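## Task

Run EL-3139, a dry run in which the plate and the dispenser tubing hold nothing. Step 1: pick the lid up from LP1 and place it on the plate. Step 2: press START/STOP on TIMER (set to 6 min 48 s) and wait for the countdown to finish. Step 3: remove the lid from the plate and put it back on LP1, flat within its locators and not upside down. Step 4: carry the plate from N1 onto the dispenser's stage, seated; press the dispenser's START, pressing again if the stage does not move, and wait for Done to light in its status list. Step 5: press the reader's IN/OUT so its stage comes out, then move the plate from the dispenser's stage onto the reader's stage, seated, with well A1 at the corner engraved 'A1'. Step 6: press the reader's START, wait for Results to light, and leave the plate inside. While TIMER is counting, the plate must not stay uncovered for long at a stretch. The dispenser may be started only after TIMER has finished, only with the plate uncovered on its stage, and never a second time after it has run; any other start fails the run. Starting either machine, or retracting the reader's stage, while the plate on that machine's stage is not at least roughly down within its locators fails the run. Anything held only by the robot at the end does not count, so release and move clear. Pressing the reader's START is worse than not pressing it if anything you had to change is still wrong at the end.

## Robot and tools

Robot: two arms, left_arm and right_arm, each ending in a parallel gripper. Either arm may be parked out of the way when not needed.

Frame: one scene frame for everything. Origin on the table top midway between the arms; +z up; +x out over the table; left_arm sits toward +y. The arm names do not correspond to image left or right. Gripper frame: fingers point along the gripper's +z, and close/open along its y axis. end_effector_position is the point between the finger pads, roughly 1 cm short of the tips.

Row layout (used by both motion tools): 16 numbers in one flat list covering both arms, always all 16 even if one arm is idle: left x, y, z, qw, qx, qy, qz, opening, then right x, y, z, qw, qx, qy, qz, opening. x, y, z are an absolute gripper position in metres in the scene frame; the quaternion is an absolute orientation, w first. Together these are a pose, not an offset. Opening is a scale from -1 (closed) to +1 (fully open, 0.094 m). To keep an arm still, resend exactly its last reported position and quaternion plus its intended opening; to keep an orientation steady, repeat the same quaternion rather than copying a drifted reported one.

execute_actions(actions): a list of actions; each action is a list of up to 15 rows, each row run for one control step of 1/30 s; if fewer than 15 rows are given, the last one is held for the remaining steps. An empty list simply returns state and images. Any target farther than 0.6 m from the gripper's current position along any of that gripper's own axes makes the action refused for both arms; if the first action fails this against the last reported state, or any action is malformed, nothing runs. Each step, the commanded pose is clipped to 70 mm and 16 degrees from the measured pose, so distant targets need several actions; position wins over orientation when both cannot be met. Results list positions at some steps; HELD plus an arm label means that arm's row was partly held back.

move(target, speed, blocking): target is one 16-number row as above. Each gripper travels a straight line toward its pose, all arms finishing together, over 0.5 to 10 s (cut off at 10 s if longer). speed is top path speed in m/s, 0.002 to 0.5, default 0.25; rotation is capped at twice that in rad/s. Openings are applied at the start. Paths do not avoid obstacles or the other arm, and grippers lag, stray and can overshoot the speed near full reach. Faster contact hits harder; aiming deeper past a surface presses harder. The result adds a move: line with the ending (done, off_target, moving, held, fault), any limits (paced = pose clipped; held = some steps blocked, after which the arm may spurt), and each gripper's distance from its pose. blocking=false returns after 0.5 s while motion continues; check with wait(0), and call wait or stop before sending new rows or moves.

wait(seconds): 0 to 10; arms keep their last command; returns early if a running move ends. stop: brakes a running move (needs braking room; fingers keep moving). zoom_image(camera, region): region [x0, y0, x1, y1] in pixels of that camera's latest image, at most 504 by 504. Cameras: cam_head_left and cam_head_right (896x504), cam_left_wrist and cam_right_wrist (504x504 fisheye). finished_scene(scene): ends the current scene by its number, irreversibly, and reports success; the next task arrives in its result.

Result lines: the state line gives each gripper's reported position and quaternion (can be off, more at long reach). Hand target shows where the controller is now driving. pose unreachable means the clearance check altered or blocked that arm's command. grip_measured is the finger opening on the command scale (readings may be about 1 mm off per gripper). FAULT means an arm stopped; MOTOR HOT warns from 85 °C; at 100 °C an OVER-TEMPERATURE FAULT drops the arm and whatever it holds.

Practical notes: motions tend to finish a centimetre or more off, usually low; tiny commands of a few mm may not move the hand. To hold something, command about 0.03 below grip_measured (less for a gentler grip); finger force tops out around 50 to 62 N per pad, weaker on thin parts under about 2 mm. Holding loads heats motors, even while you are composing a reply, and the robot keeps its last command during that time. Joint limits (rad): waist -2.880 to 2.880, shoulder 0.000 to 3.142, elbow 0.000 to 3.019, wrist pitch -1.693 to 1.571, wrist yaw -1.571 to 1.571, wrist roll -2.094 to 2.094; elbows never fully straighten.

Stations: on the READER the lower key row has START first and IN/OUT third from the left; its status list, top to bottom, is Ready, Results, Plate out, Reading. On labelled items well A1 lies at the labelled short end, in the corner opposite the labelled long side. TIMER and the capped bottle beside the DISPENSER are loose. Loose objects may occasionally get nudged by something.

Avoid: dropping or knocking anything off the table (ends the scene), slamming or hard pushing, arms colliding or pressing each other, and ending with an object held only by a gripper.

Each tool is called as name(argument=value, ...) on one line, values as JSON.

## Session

execute_actions(actions=[])

Scene clock: 0.00 s.
left_arm: end_effector_position=(+0.4862, +0.1222, +0.2092) grip_measured=+1.000 end_effector_quat_wxyz=(+0.041, +0.079, +0.996, +0.017) | right_arm: end_effector_position=(+0.3446, -0.6242, +0.3266) grip_measured=+1.000 end_effector_quat_wxyz=(+0.460, +0.606, +0.577, +0.298)
Joint positions: left_arm=[-0.236  1.6    1.461 -1.364 -0.056 -0.207  0.094] | right_arm=[-0.732  0.919  0.811 -0.402 -0.614  1.073  0.094]
Joint velocities: left_arm=[ 0.005 -0.015  0.017 -0.002 -0.007 -0.051  0.   ] | right_arm=[-0.015  0.005 -0.017 -0.012 -0.022 -0.051  0.   ]
Hand target (left_arm): +0.493, +0.119, +0.216; +0.049, +0.078, +0.996, +0.015
Hand target (right_arm): +0.347, -0.627, +0.338; +0.469, +0.600, +0.576, +0.297

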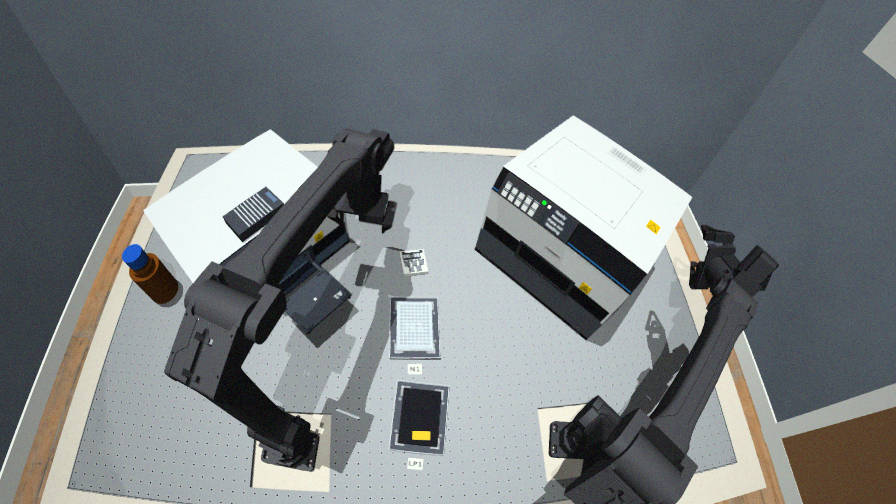

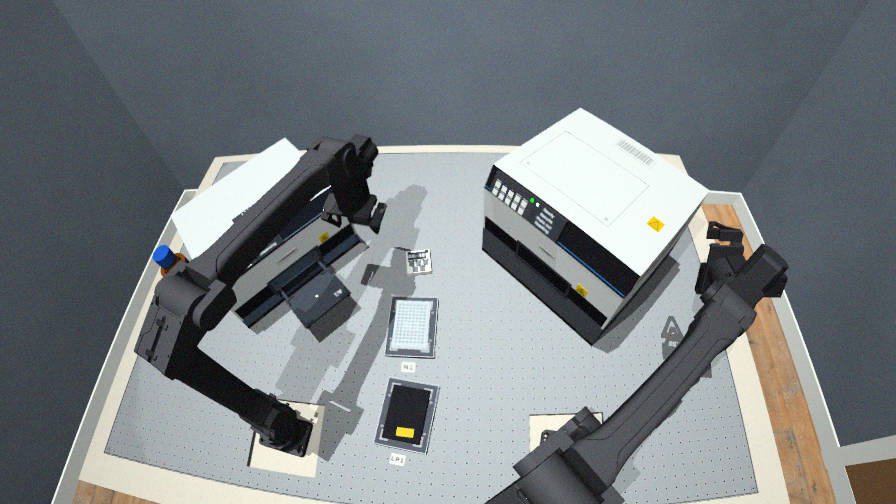

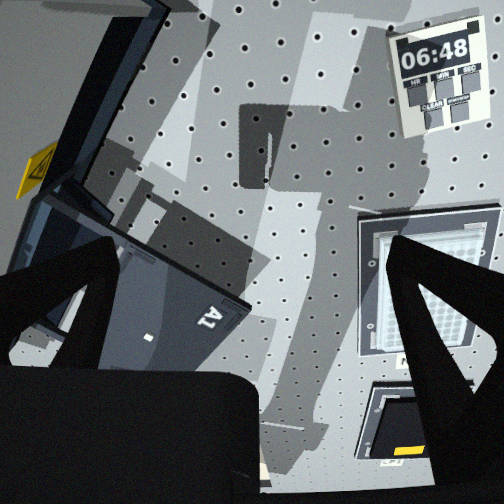

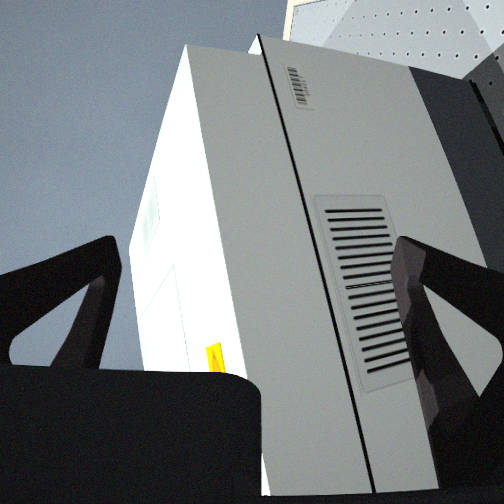

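zoom_image(camera="cam_head_left", region=[350, 240, 490, 480])

move(target=[0.10,0.005,0.11,0,0.09,0.996,0,1, 0.347,-0.627,0.338,0.469,0.6,0.576,0.297,-1], speed=0.35)

Region (350, 240, 490, 480) of cam_head_left's 896x504 image, scaled by 2.100, with more detail than that image has; it fills the left 294 columns of this view, and the rest is white.

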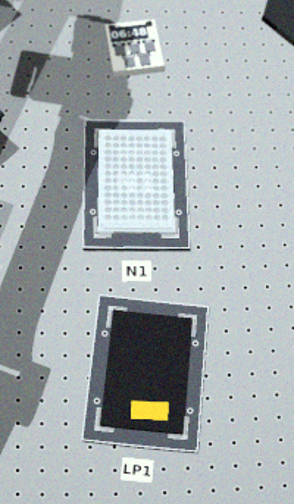

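Scene clock: 5.40 s.
left_arm: end_effector_position=(+0.0939, +0.0046, +0.1148) grip_measured=+1.000 end_effector_quat_wxyz=(-0.009, +0.101, +0.995, +0.001) | right_arm: end_effector_position=(+0.3446, -0.6242, +0.3266) grip_measured=-0.990 end_effector_quat_wxyz=(+0.460, +0.606, +0.577, +0.298)
Joint positions: left_arm=[-1.177  1.193  0.798 -1.184  0.016 -1.105  0.094] | right_arm=[-0.732  0.919  0.811 -0.402 -0.614  1.073  0.   ]
Joint velocities: left_arm=[-0.015 -0.005 -0.002  0.002 -0.022 -0.037  0.   ] | right_arm=[-0.015 -0.024 -0.002 -0.007 -0.007 -0.037 -0.002]
Hand target (left_arm): +0.096, +0.007, +0.110; -0.008, +0.089, +0.996, +0.003
Hand target (right_arm): +0.347, -0.627, +0.338; +0.469, +0.600, +0.576, +0.297
Off the commanded pose (left_arm): 0.008 m, 2 deg.
Off the commanded pose (right_arm): 0.012 m, 1 deg.
move: off_target (right_arm)

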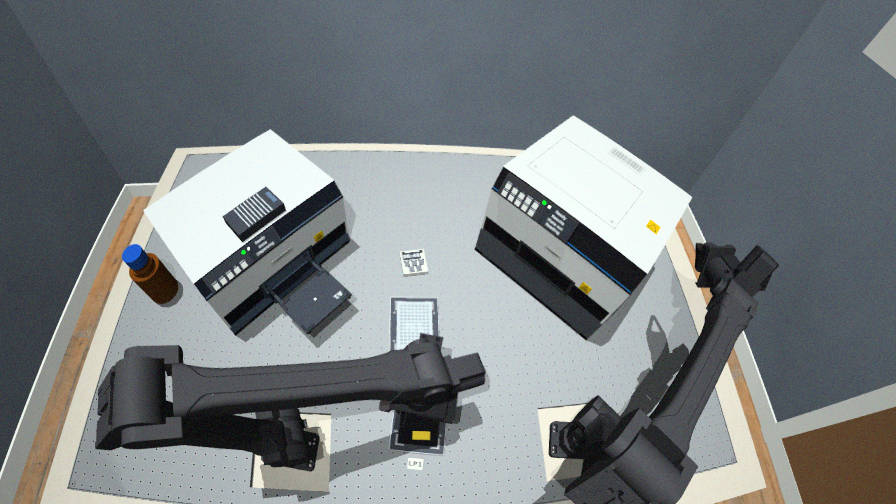

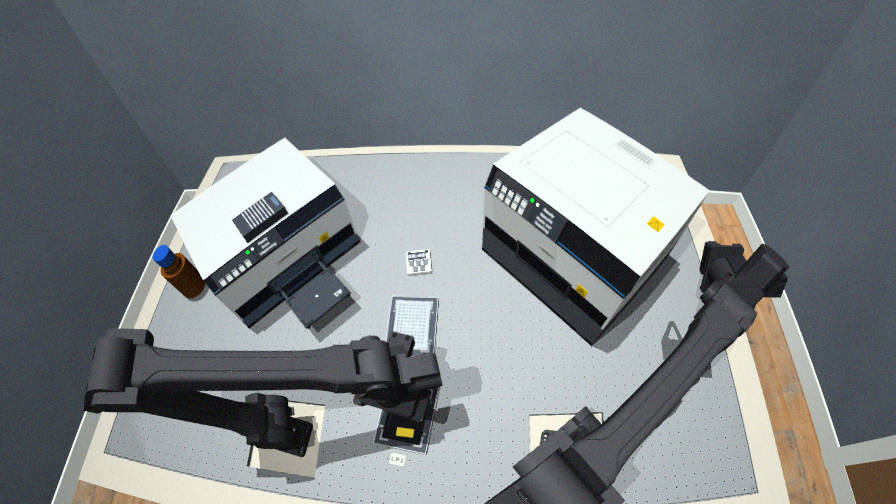

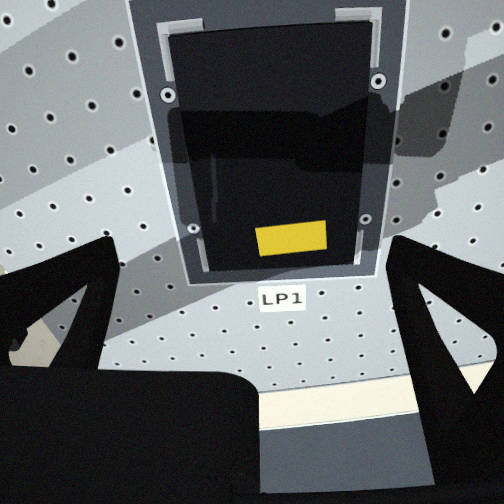

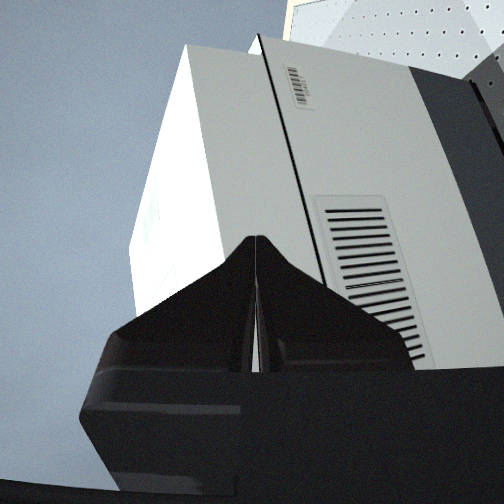

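move(target=[0.084,-0.004,0.052,0,0.065,0.998,0,1, 0.347,-0.627,0.338,0.469,0.6,0.576,0.297,-1], speed=0.15)

Scene clock: 9.23 s.
left_arm: end_effector_position=(+0.0860, -0.0058, +0.0560) grip_measured=+1.000 end_effector_quat_wxyz=(-0.002, +0.069, +0.998, -0.002) | right_arm: end_effector_position=(+0.3446, -0.6242, +0.3266) grip_measured=-0.990 end_effector_quat_wxyz=(+0.460, +0.606, +0.577, +0.298)
Joint positions: left_arm=[-1.217  1.299  0.711 -0.981  0.005 -1.21   0.094] | right_arm=[-0.732  0.919  0.811 -0.402 -0.614  1.073  0.   ]
Joint velocities: left_arm=[-0.005 -0.024 -0.012  0.007  0.007 -0.066  0.   ] | right_arm=[ 0.005  0.015 -0.007 -0.012  0.007  0.022 -0.   ]
Hand target (left_arm): +0.084, -0.004, +0.052; -0.000, +0.065, +0.998, +0.000
Hand target (right_arm): +0.347, -0.627, +0.338; +0.469, +0.600, +0.576, +0.297
Off the commanded pose (left_arm): 0.005 m, 1 deg.
Off the commanded pose (right_arm): 0.012 m, 1 deg.
move: off_target (right_arm)

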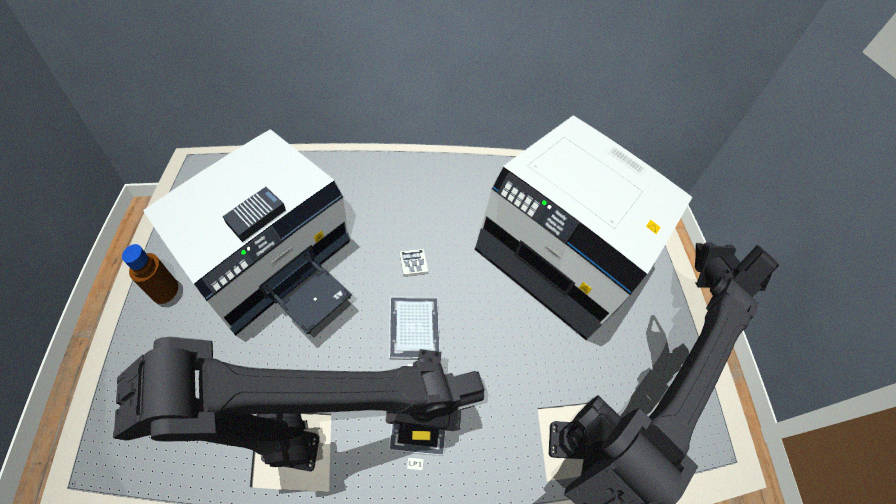

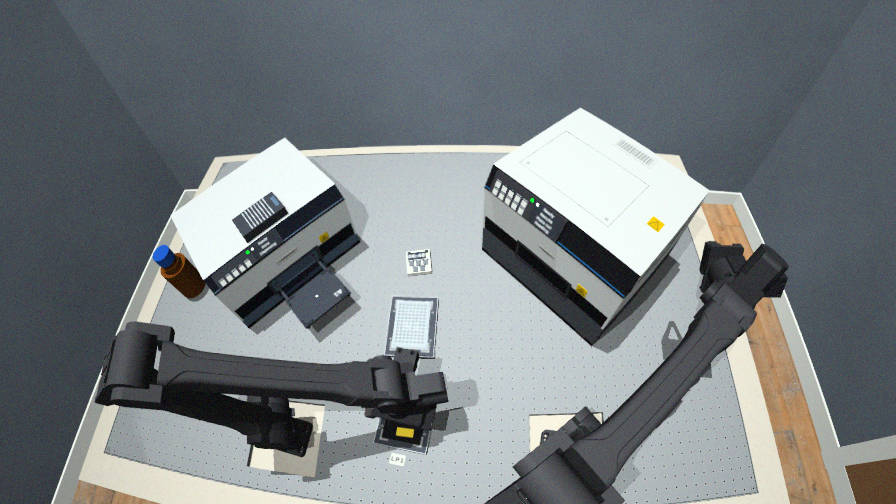

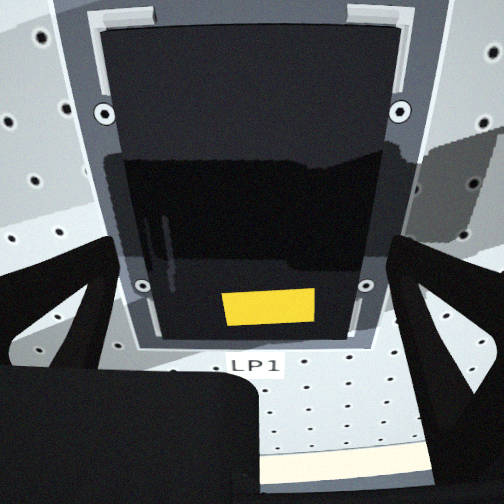

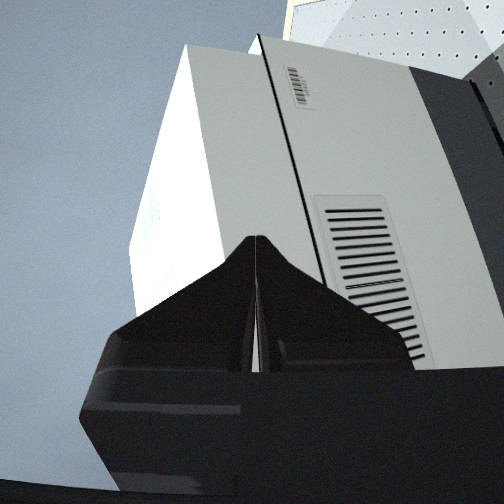

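move(target=[0.084,-0.002,0.033,0,0.062,0.998,0,1, 0.347,-0.627,0.338,0.469,0.6,0.576,0.297,-1], speed=0.06)

execute_actions(actions=[[[0.084,-0.002,0.033,0,0.062,0.998,0,0.82, 0.347,-0.627,0.338,0.469,0.6,0.576,0.297,-1]],[[0.084,-0.002,0.033,0,0.062,0.998,0,0.74, 0.347,-0.627,0.338,0.469,0.6,0.576,0.297,-1]]])

Scene clock: 12.37 s.
left_arm: end_effector_position=(+0.0862, -0.0057, +0.0405) grip_measured=+1.000 end_effector_quat_wxyz=(+0.000, +0.066, +0.998, -0.007) | right_arm: end_effector_position=(+0.3446, -0.6242, +0.3266) grip_measured=-0.990 end_effector_quat_wxyz=(+0.460, +0.606, +0.577, +0.298)
Joint positions: left_arm=[-1.217  1.321  0.682 -0.917  0.004 -1.217  0.094] | right_arm=[-0.732  0.919  0.811 -0.402 -0.614  1.073  0.   ]
Joint velocities: left_arm=[ 0.005  0.005 -0.002  0.002 -0.037 -0.007  0.   ] | right_arm=[-0.005 -0.005 -0.007  0.007 -0.007 -0.051 -0.001]
Hand target (left_arm): +0.084, -0.002, +0.033; +0.000, +0.062, +0.998, +0.000
Hand target (right_arm): +0.347, -0.627, +0.338; +0.469, +0.600, +0.576, +0.297
Off the commanded pose (left_arm): 0.009 m, 1 deg.
Off the commanded pose (right_arm): 0.012 m, 1 deg.
move: off_target (right_arm)

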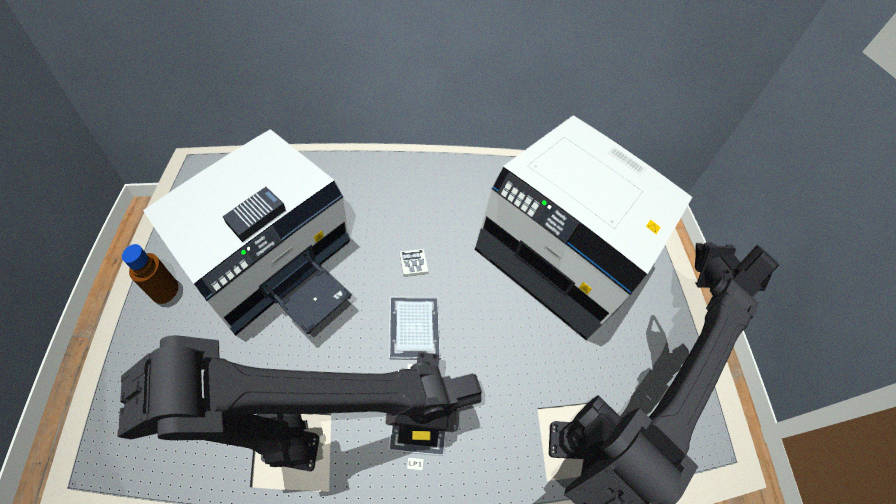

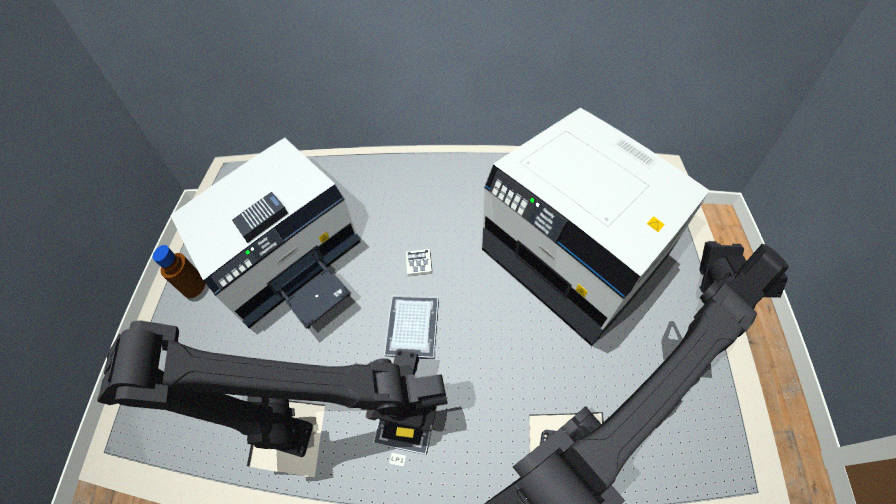

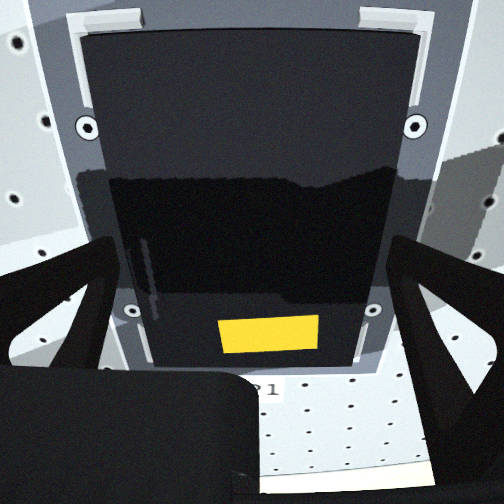

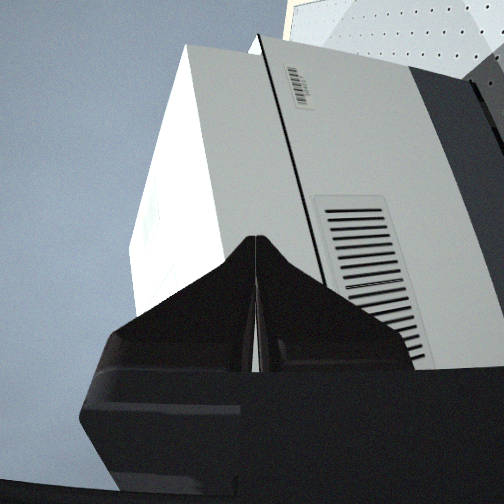

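Scene clock: 13.37 s.
left_arm: end_effector_position=(+0.0862, -0.0057, +0.0405) grip_measured=+0.767 end_effector_quat_wxyz=(+0.000, +0.065, +0.998, -0.007) | right_arm: end_effector_position=(+0.3446, -0.6242, +0.3266) grip_measured=-0.990 end_effector_quat_wxyz=(+0.460, +0.606, +0.577, +0.298)
Joint positions: left_arm=[-1.217  1.321  0.682 -0.917  0.004 -1.218  0.083] | right_arm=[-0.732  0.919  0.811 -0.402 -0.614  1.073  0.   ]
Joint velocities: left_arm=[-0.015 -0.015 -0.002 -0.007  0.066 -0.022  0.   ] | right_arm=[-0.015  0.005 -0.017 -0.007 -0.037 -0.081  0.002]
Hand target (left_arm): +0.084, -0.002, +0.033; +0.000, +0.062, +0.998, +0.000
Hand target (right_arm): +0.347, -0.627, +0.338; +0.469, +0.600, +0.576, +0.297
Off the commanded pose (left_arm): 0.009 m, 1 deg.
Off the commanded pose (right_arm): 0.012 m, 1 deg.
Step readings (end_effector_position; steps 1 to 15: 1st action; 16 to 30: 2nd action):
0: left_arm (+0.0862, -0.0057, +0.0405) | right_arm (+0.3446, -0.6242, +0.3266)
1: left_arm (+0.0862, -0.0057, +0.0405) | right_arm (+0.3446, -0.6242, +0.3266)
2: left_arm (+0.0862, -0.0057, +0.0405) | right_arm (+0.3446, -0.6242, +0.3266)
4: left_arm (+0.0862, -0.0057, +0.0405) | right_arm (+0.3446, -0.6242, +0.3266)
8: left_arm (+0.0862, -0.0057, +0.0405) | right_arm (+0.3446, -0.6242, +0.3266)
15: left_arm (+0.0862, -0.0057, +0.0405) | right_arm (+0.3446, -0.6242, +0.3266)
16: left_arm (+0.0862, -0.0057, +0.0405) | right_arm (+0.3446, -0.6242, +0.3266)
17: left_arm (+0.0862, -0.0057, +0.0405) | right_arm (+0.3446, -0.6242, +0.3266)
19: left_arm (+0.0862, -0.0057, +0.0405) | right_arm (+0.3446, -0.6242, +0.3266)
23: left_arm (+0.0862, -0.0057, +0.0405) | right_arm (+0.3446, -0.6242, +0.3266)
30: end_effector_position above

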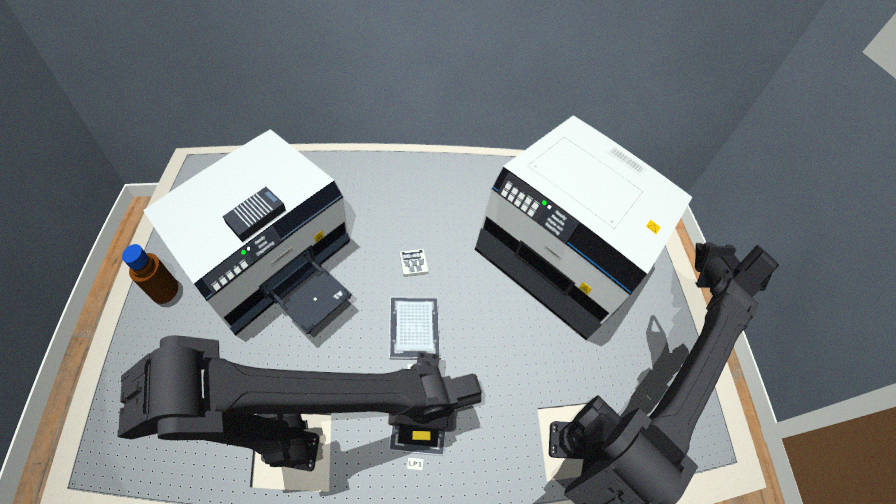

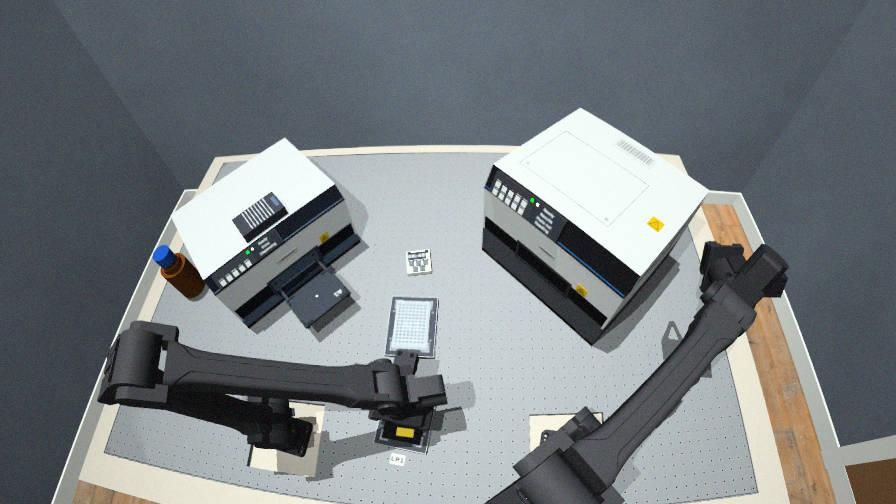

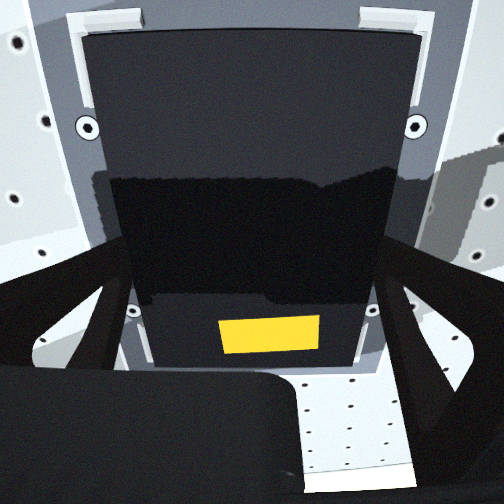

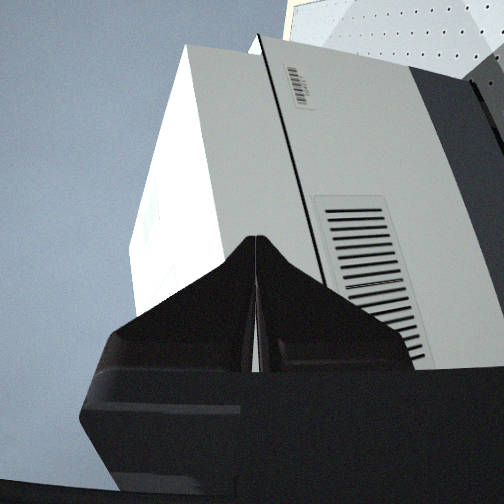

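move(target=[0.092,-0.022,0.10,0,0.062,0.998,0,0.735, 0.27,-0.62,0.47,0.52,0.45,0.72,0.05,-1], speed=0.2)

move(target=[0.295,-0.005,0.115,0,0.005,1,0,0.735, 0.30,-0.45,0.47,0.55,0.2,0.8,-0.13,-1])

move(target=[0.288,0.0,0.075,0,0.005,1,0,0.735, 0.30,-0.45,0.47,0.55,0.2,0.8,-0.13,-1], speed=0.1)

Scene clock: 19.73 s.
left_arm: end_effector_position=(+0.0851, -0.0011, +0.0797) grip_measured=+0.767 end_effector_quat_wxyz=(-0.009, +0.065, +0.998, +0.025) | right_arm: end_effector_position=(+0.2752, -0.6186, +0.4471) grip_measured=-0.990 end_effector_quat_wxyz=(+0.508, +0.462, +0.724, +0.065)
Joint positions: left_arm=[-1.217  1.283  0.769 -1.11   0.004 -1.218  0.083] | right_arm=[-0.826  0.802  1.118 -0.886 -0.494  0.4    0.   ]
Joint velocities: left_arm=[ 0.005  0.005  0.007 -0.007  0.022  0.051 -0.   ] | right_arm=[-0.005 -0.005  0.002 -0.007 -0.051  0.007  0.001]
Hand target (left_arm): +0.092, -0.021, +0.100; +0.000, +0.062, +0.998, -0.000
Hand target (right_arm): +0.271, -0.620, +0.470; +0.523, +0.452, +0.721, +0.051
Off the commanded pose (left_arm): 0.030 m, 3 deg.
Off the commanded pose (right_arm): 0.024 m, 3 deg.
move: off_target (left_arm, right_arm)

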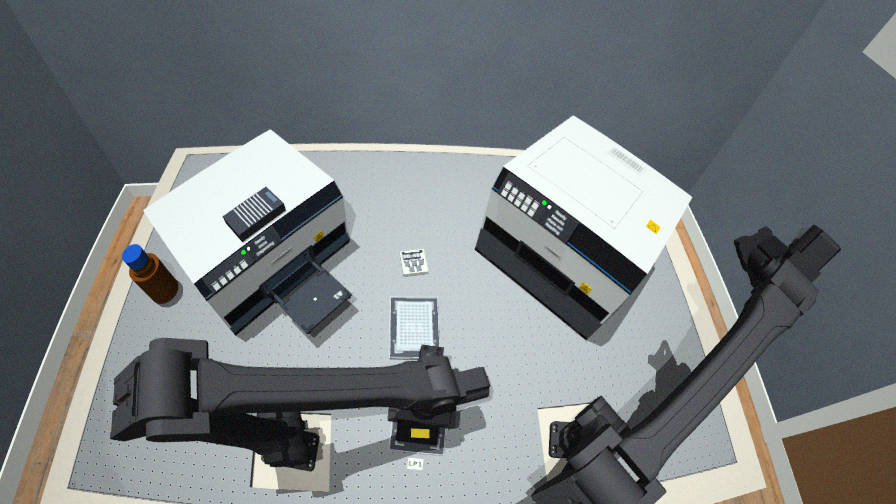

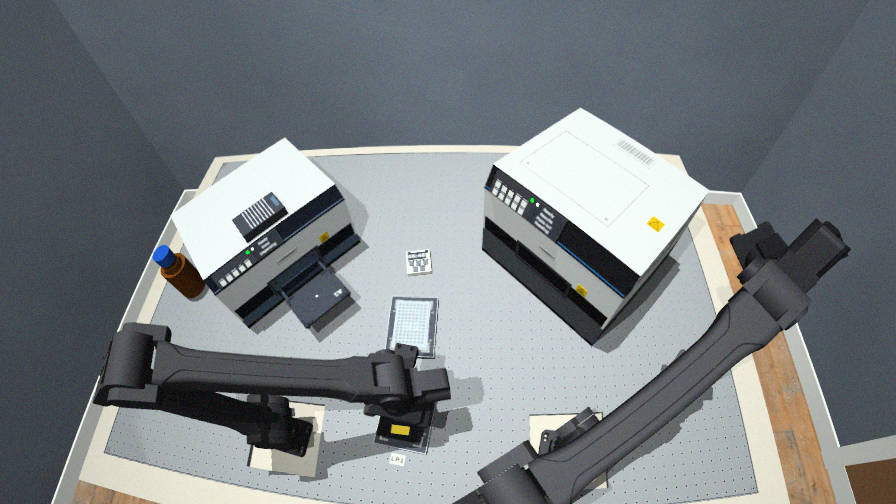

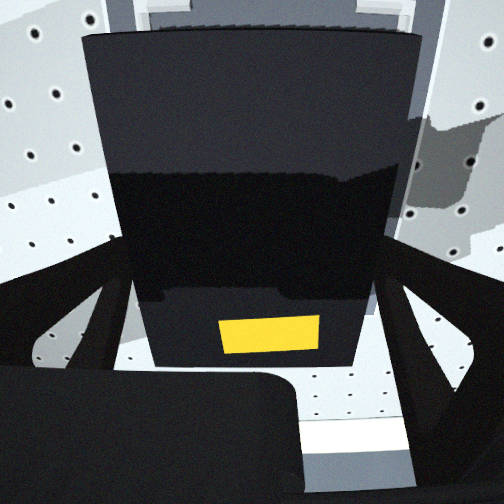

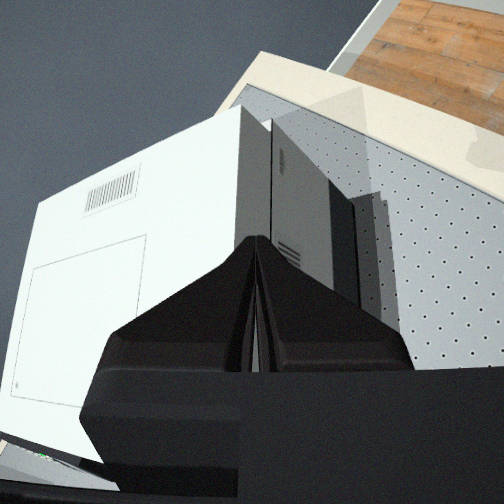

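Scene clock: 21.53 s.
left_arm: end_effector_position=(+0.2841, +0.0073, +0.1037) grip_measured=+0.767 end_effector_quat_wxyz=(-0.003, -0.002, +1.000, +0.007) | right_arm: end_effector_position=(+0.3025, -0.4525, +0.4696) grip_measured=-0.990 end_effector_quat_wxyz=(+0.544, +0.200, +0.804, -0.136)
Joint positions: left_arm=[-0.692  1.458  1.012 -1.139 -0.005 -0.826  0.083] | right_arm=[ 0.046  0.566  1.031 -0.867  0.324  0.134  0.   ]
Joint velocities: left_arm=[ 0.005 -0.005 -0.007 -0.012 -0.066  0.066 -0.   ] | right_arm=[-0.005  0.015  0.002  0.012 -0.022 -0.051  0.001]
Hand target (left_arm): +0.297, -0.006, +0.115; +0.004, +0.005, +1.000, -0.003
Hand target (right_arm): +0.303, -0.452, +0.470; +0.548, +0.193, +0.802, -0.140
Off the commanded pose (left_arm): 0.020 m, 1 deg.
Off the commanded pose (right_arm): 0.004 m, 1 deg.
move: off_target (left_arm)

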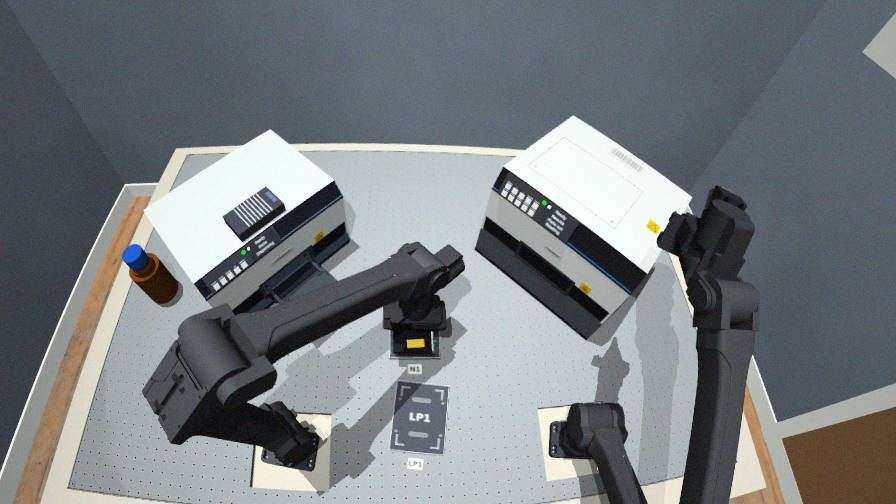

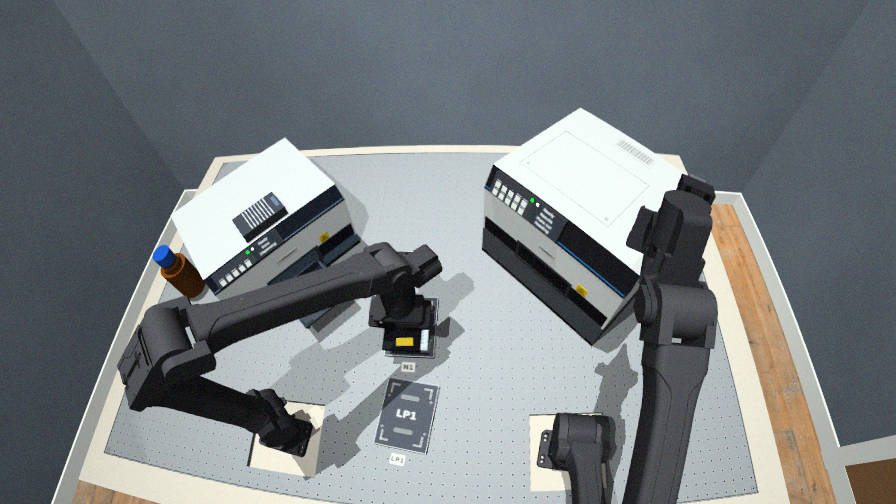

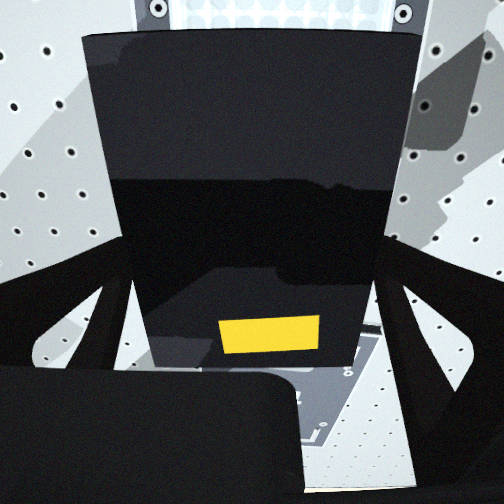

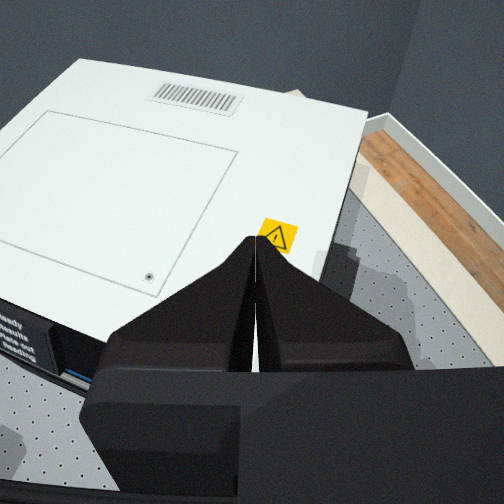

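Scene clock: 22.37 s.
left_arm: end_effector_position=(+0.2914, -0.0008, +0.0841) grip_measured=+0.767 end_effector_quat_wxyz=(+0.006, -0.001, +1.000, -0.004) | right_arm: end_effector_position=(+0.3005, -0.4523, +0.4712) grip_measured=-0.990 end_effector_quat_wxyz=(+0.547, +0.200, +0.802, -0.135)
Joint positions: left_arm=[-0.692  1.493  0.992 -1.056 -0.004 -0.825  0.083] | right_arm=[ 0.046  0.56   1.031 -0.867  0.324  0.134  0.   ]
Joint velocities: left_arm=[ 0.005  0.015 -0.002 -0.007 -0.022  0.022  0.   ] | right_arm=[-0.005 -0.005  0.002 -0.002 -0.051 -0.051  0.   ]
Hand target (left_arm): +0.288, +0.000, +0.075; -0.000, +0.005, +1.000, +0.000
Hand target (right_arm): +0.300, -0.450, +0.470; +0.550, +0.200, +0.800, -0.130
Off the commanded pose (left_arm): 0.010 m, 1 deg.
Off the commanded pose (right_arm): 0.003 m, 1 deg.
move: done

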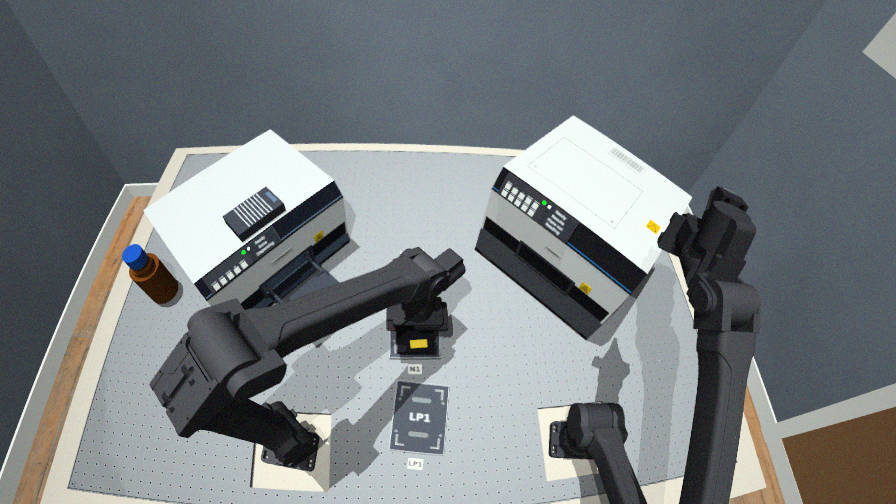

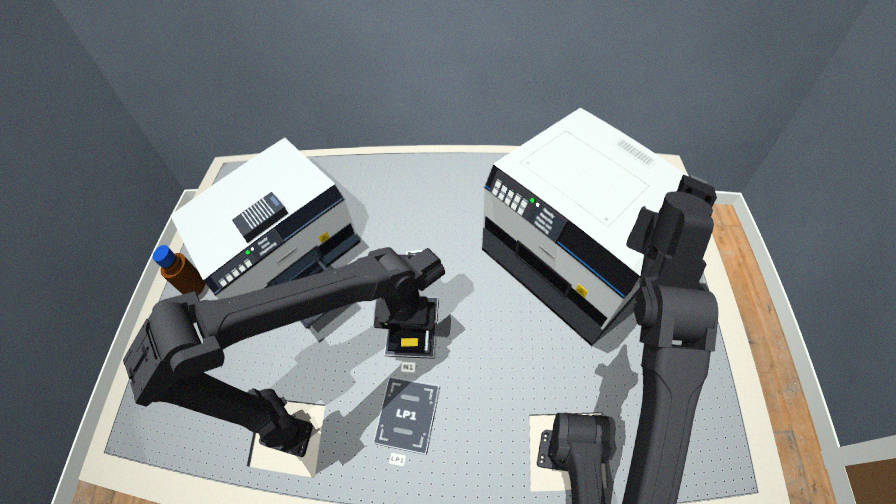

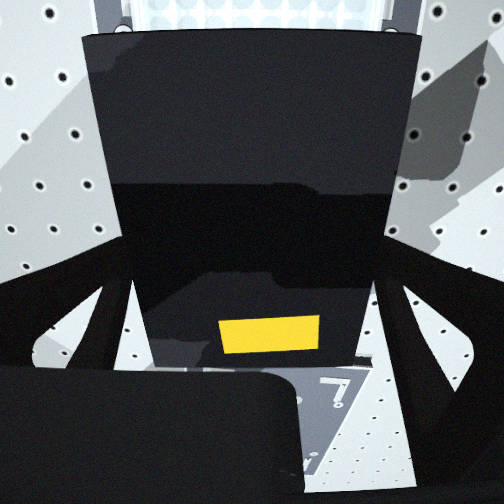

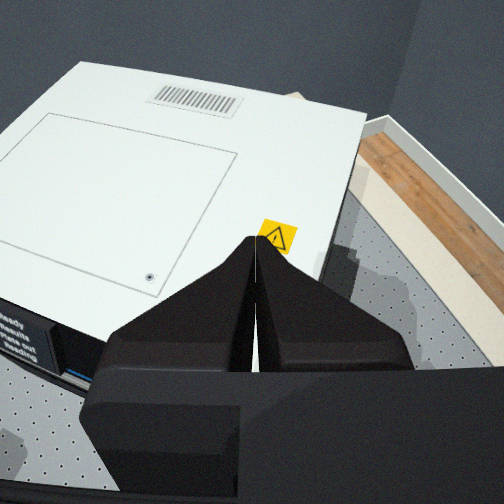

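move(target=[0.314,-0.002,0.066,0,0.016,1,0,0.735, 0.30,-0.45,0.47,0.55,0.2,0.8,-0.13,-1], speed=0.08)

Scene clock: 24.30 s.
left_arm: end_effector_position=(+0.3016, +0.0075, +0.0610) grip_measured=+0.767 end_effector_quat_wxyz=(-0.009, +0.011, +1.000, +0.011) | right_arm: end_effector_position=(+0.3005, -0.4523, +0.4712) grip_measured=-0.990 end_effector_quat_wxyz=(+0.547, +0.200, +0.802, -0.135)
Joint positions: left_arm=[-0.659  1.554  0.992 -1.037 -0.004 -0.767  0.083] | right_arm=[ 0.046  0.56   1.031 -0.867  0.324  0.134  0.   ]
Joint velocities: left_arm=[-0.005 -0.015  0.012 -0.022 -0.095  0.037 -0.001] | right_arm=[ 0.005  0.005  0.007 -0.027  0.007 -0.037 -0.001]
Hand target (left_arm): +0.314, -0.002, +0.066; +0.001, +0.016, +1.000, +0.000
Hand target (right_arm): +0.300, -0.450, +0.470; +0.550, +0.200, +0.800, -0.130
Off the commanded pose (left_arm): 0.016 m, 2 deg.
Off the commanded pose (right_arm): 0.003 m, 1 deg.
move: off_target (left_arm)

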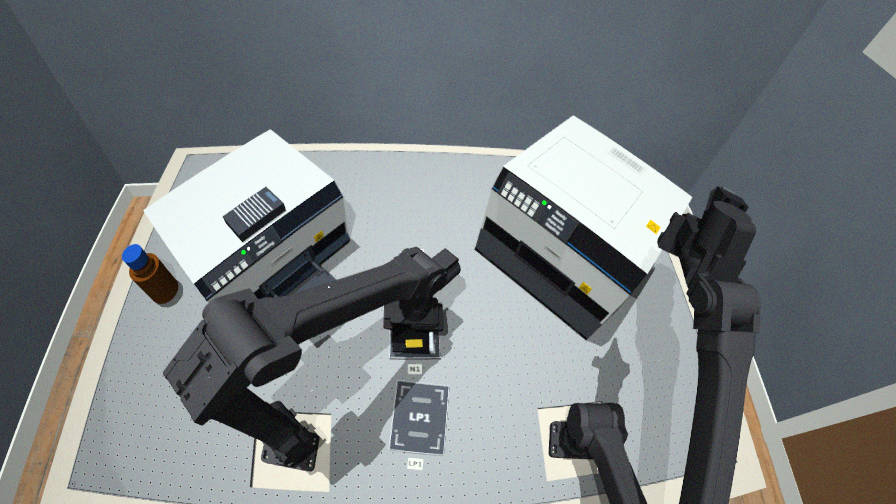

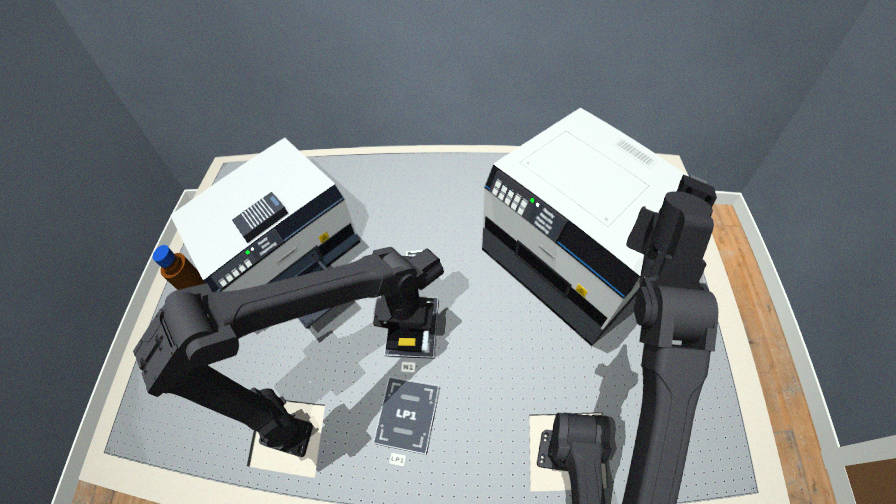

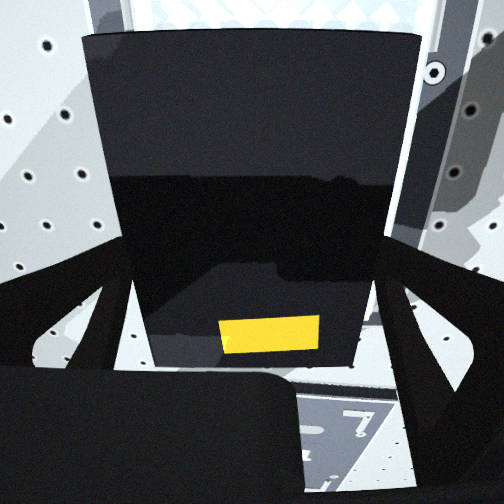

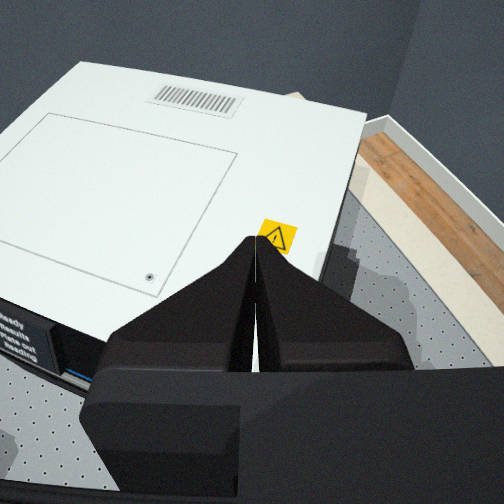

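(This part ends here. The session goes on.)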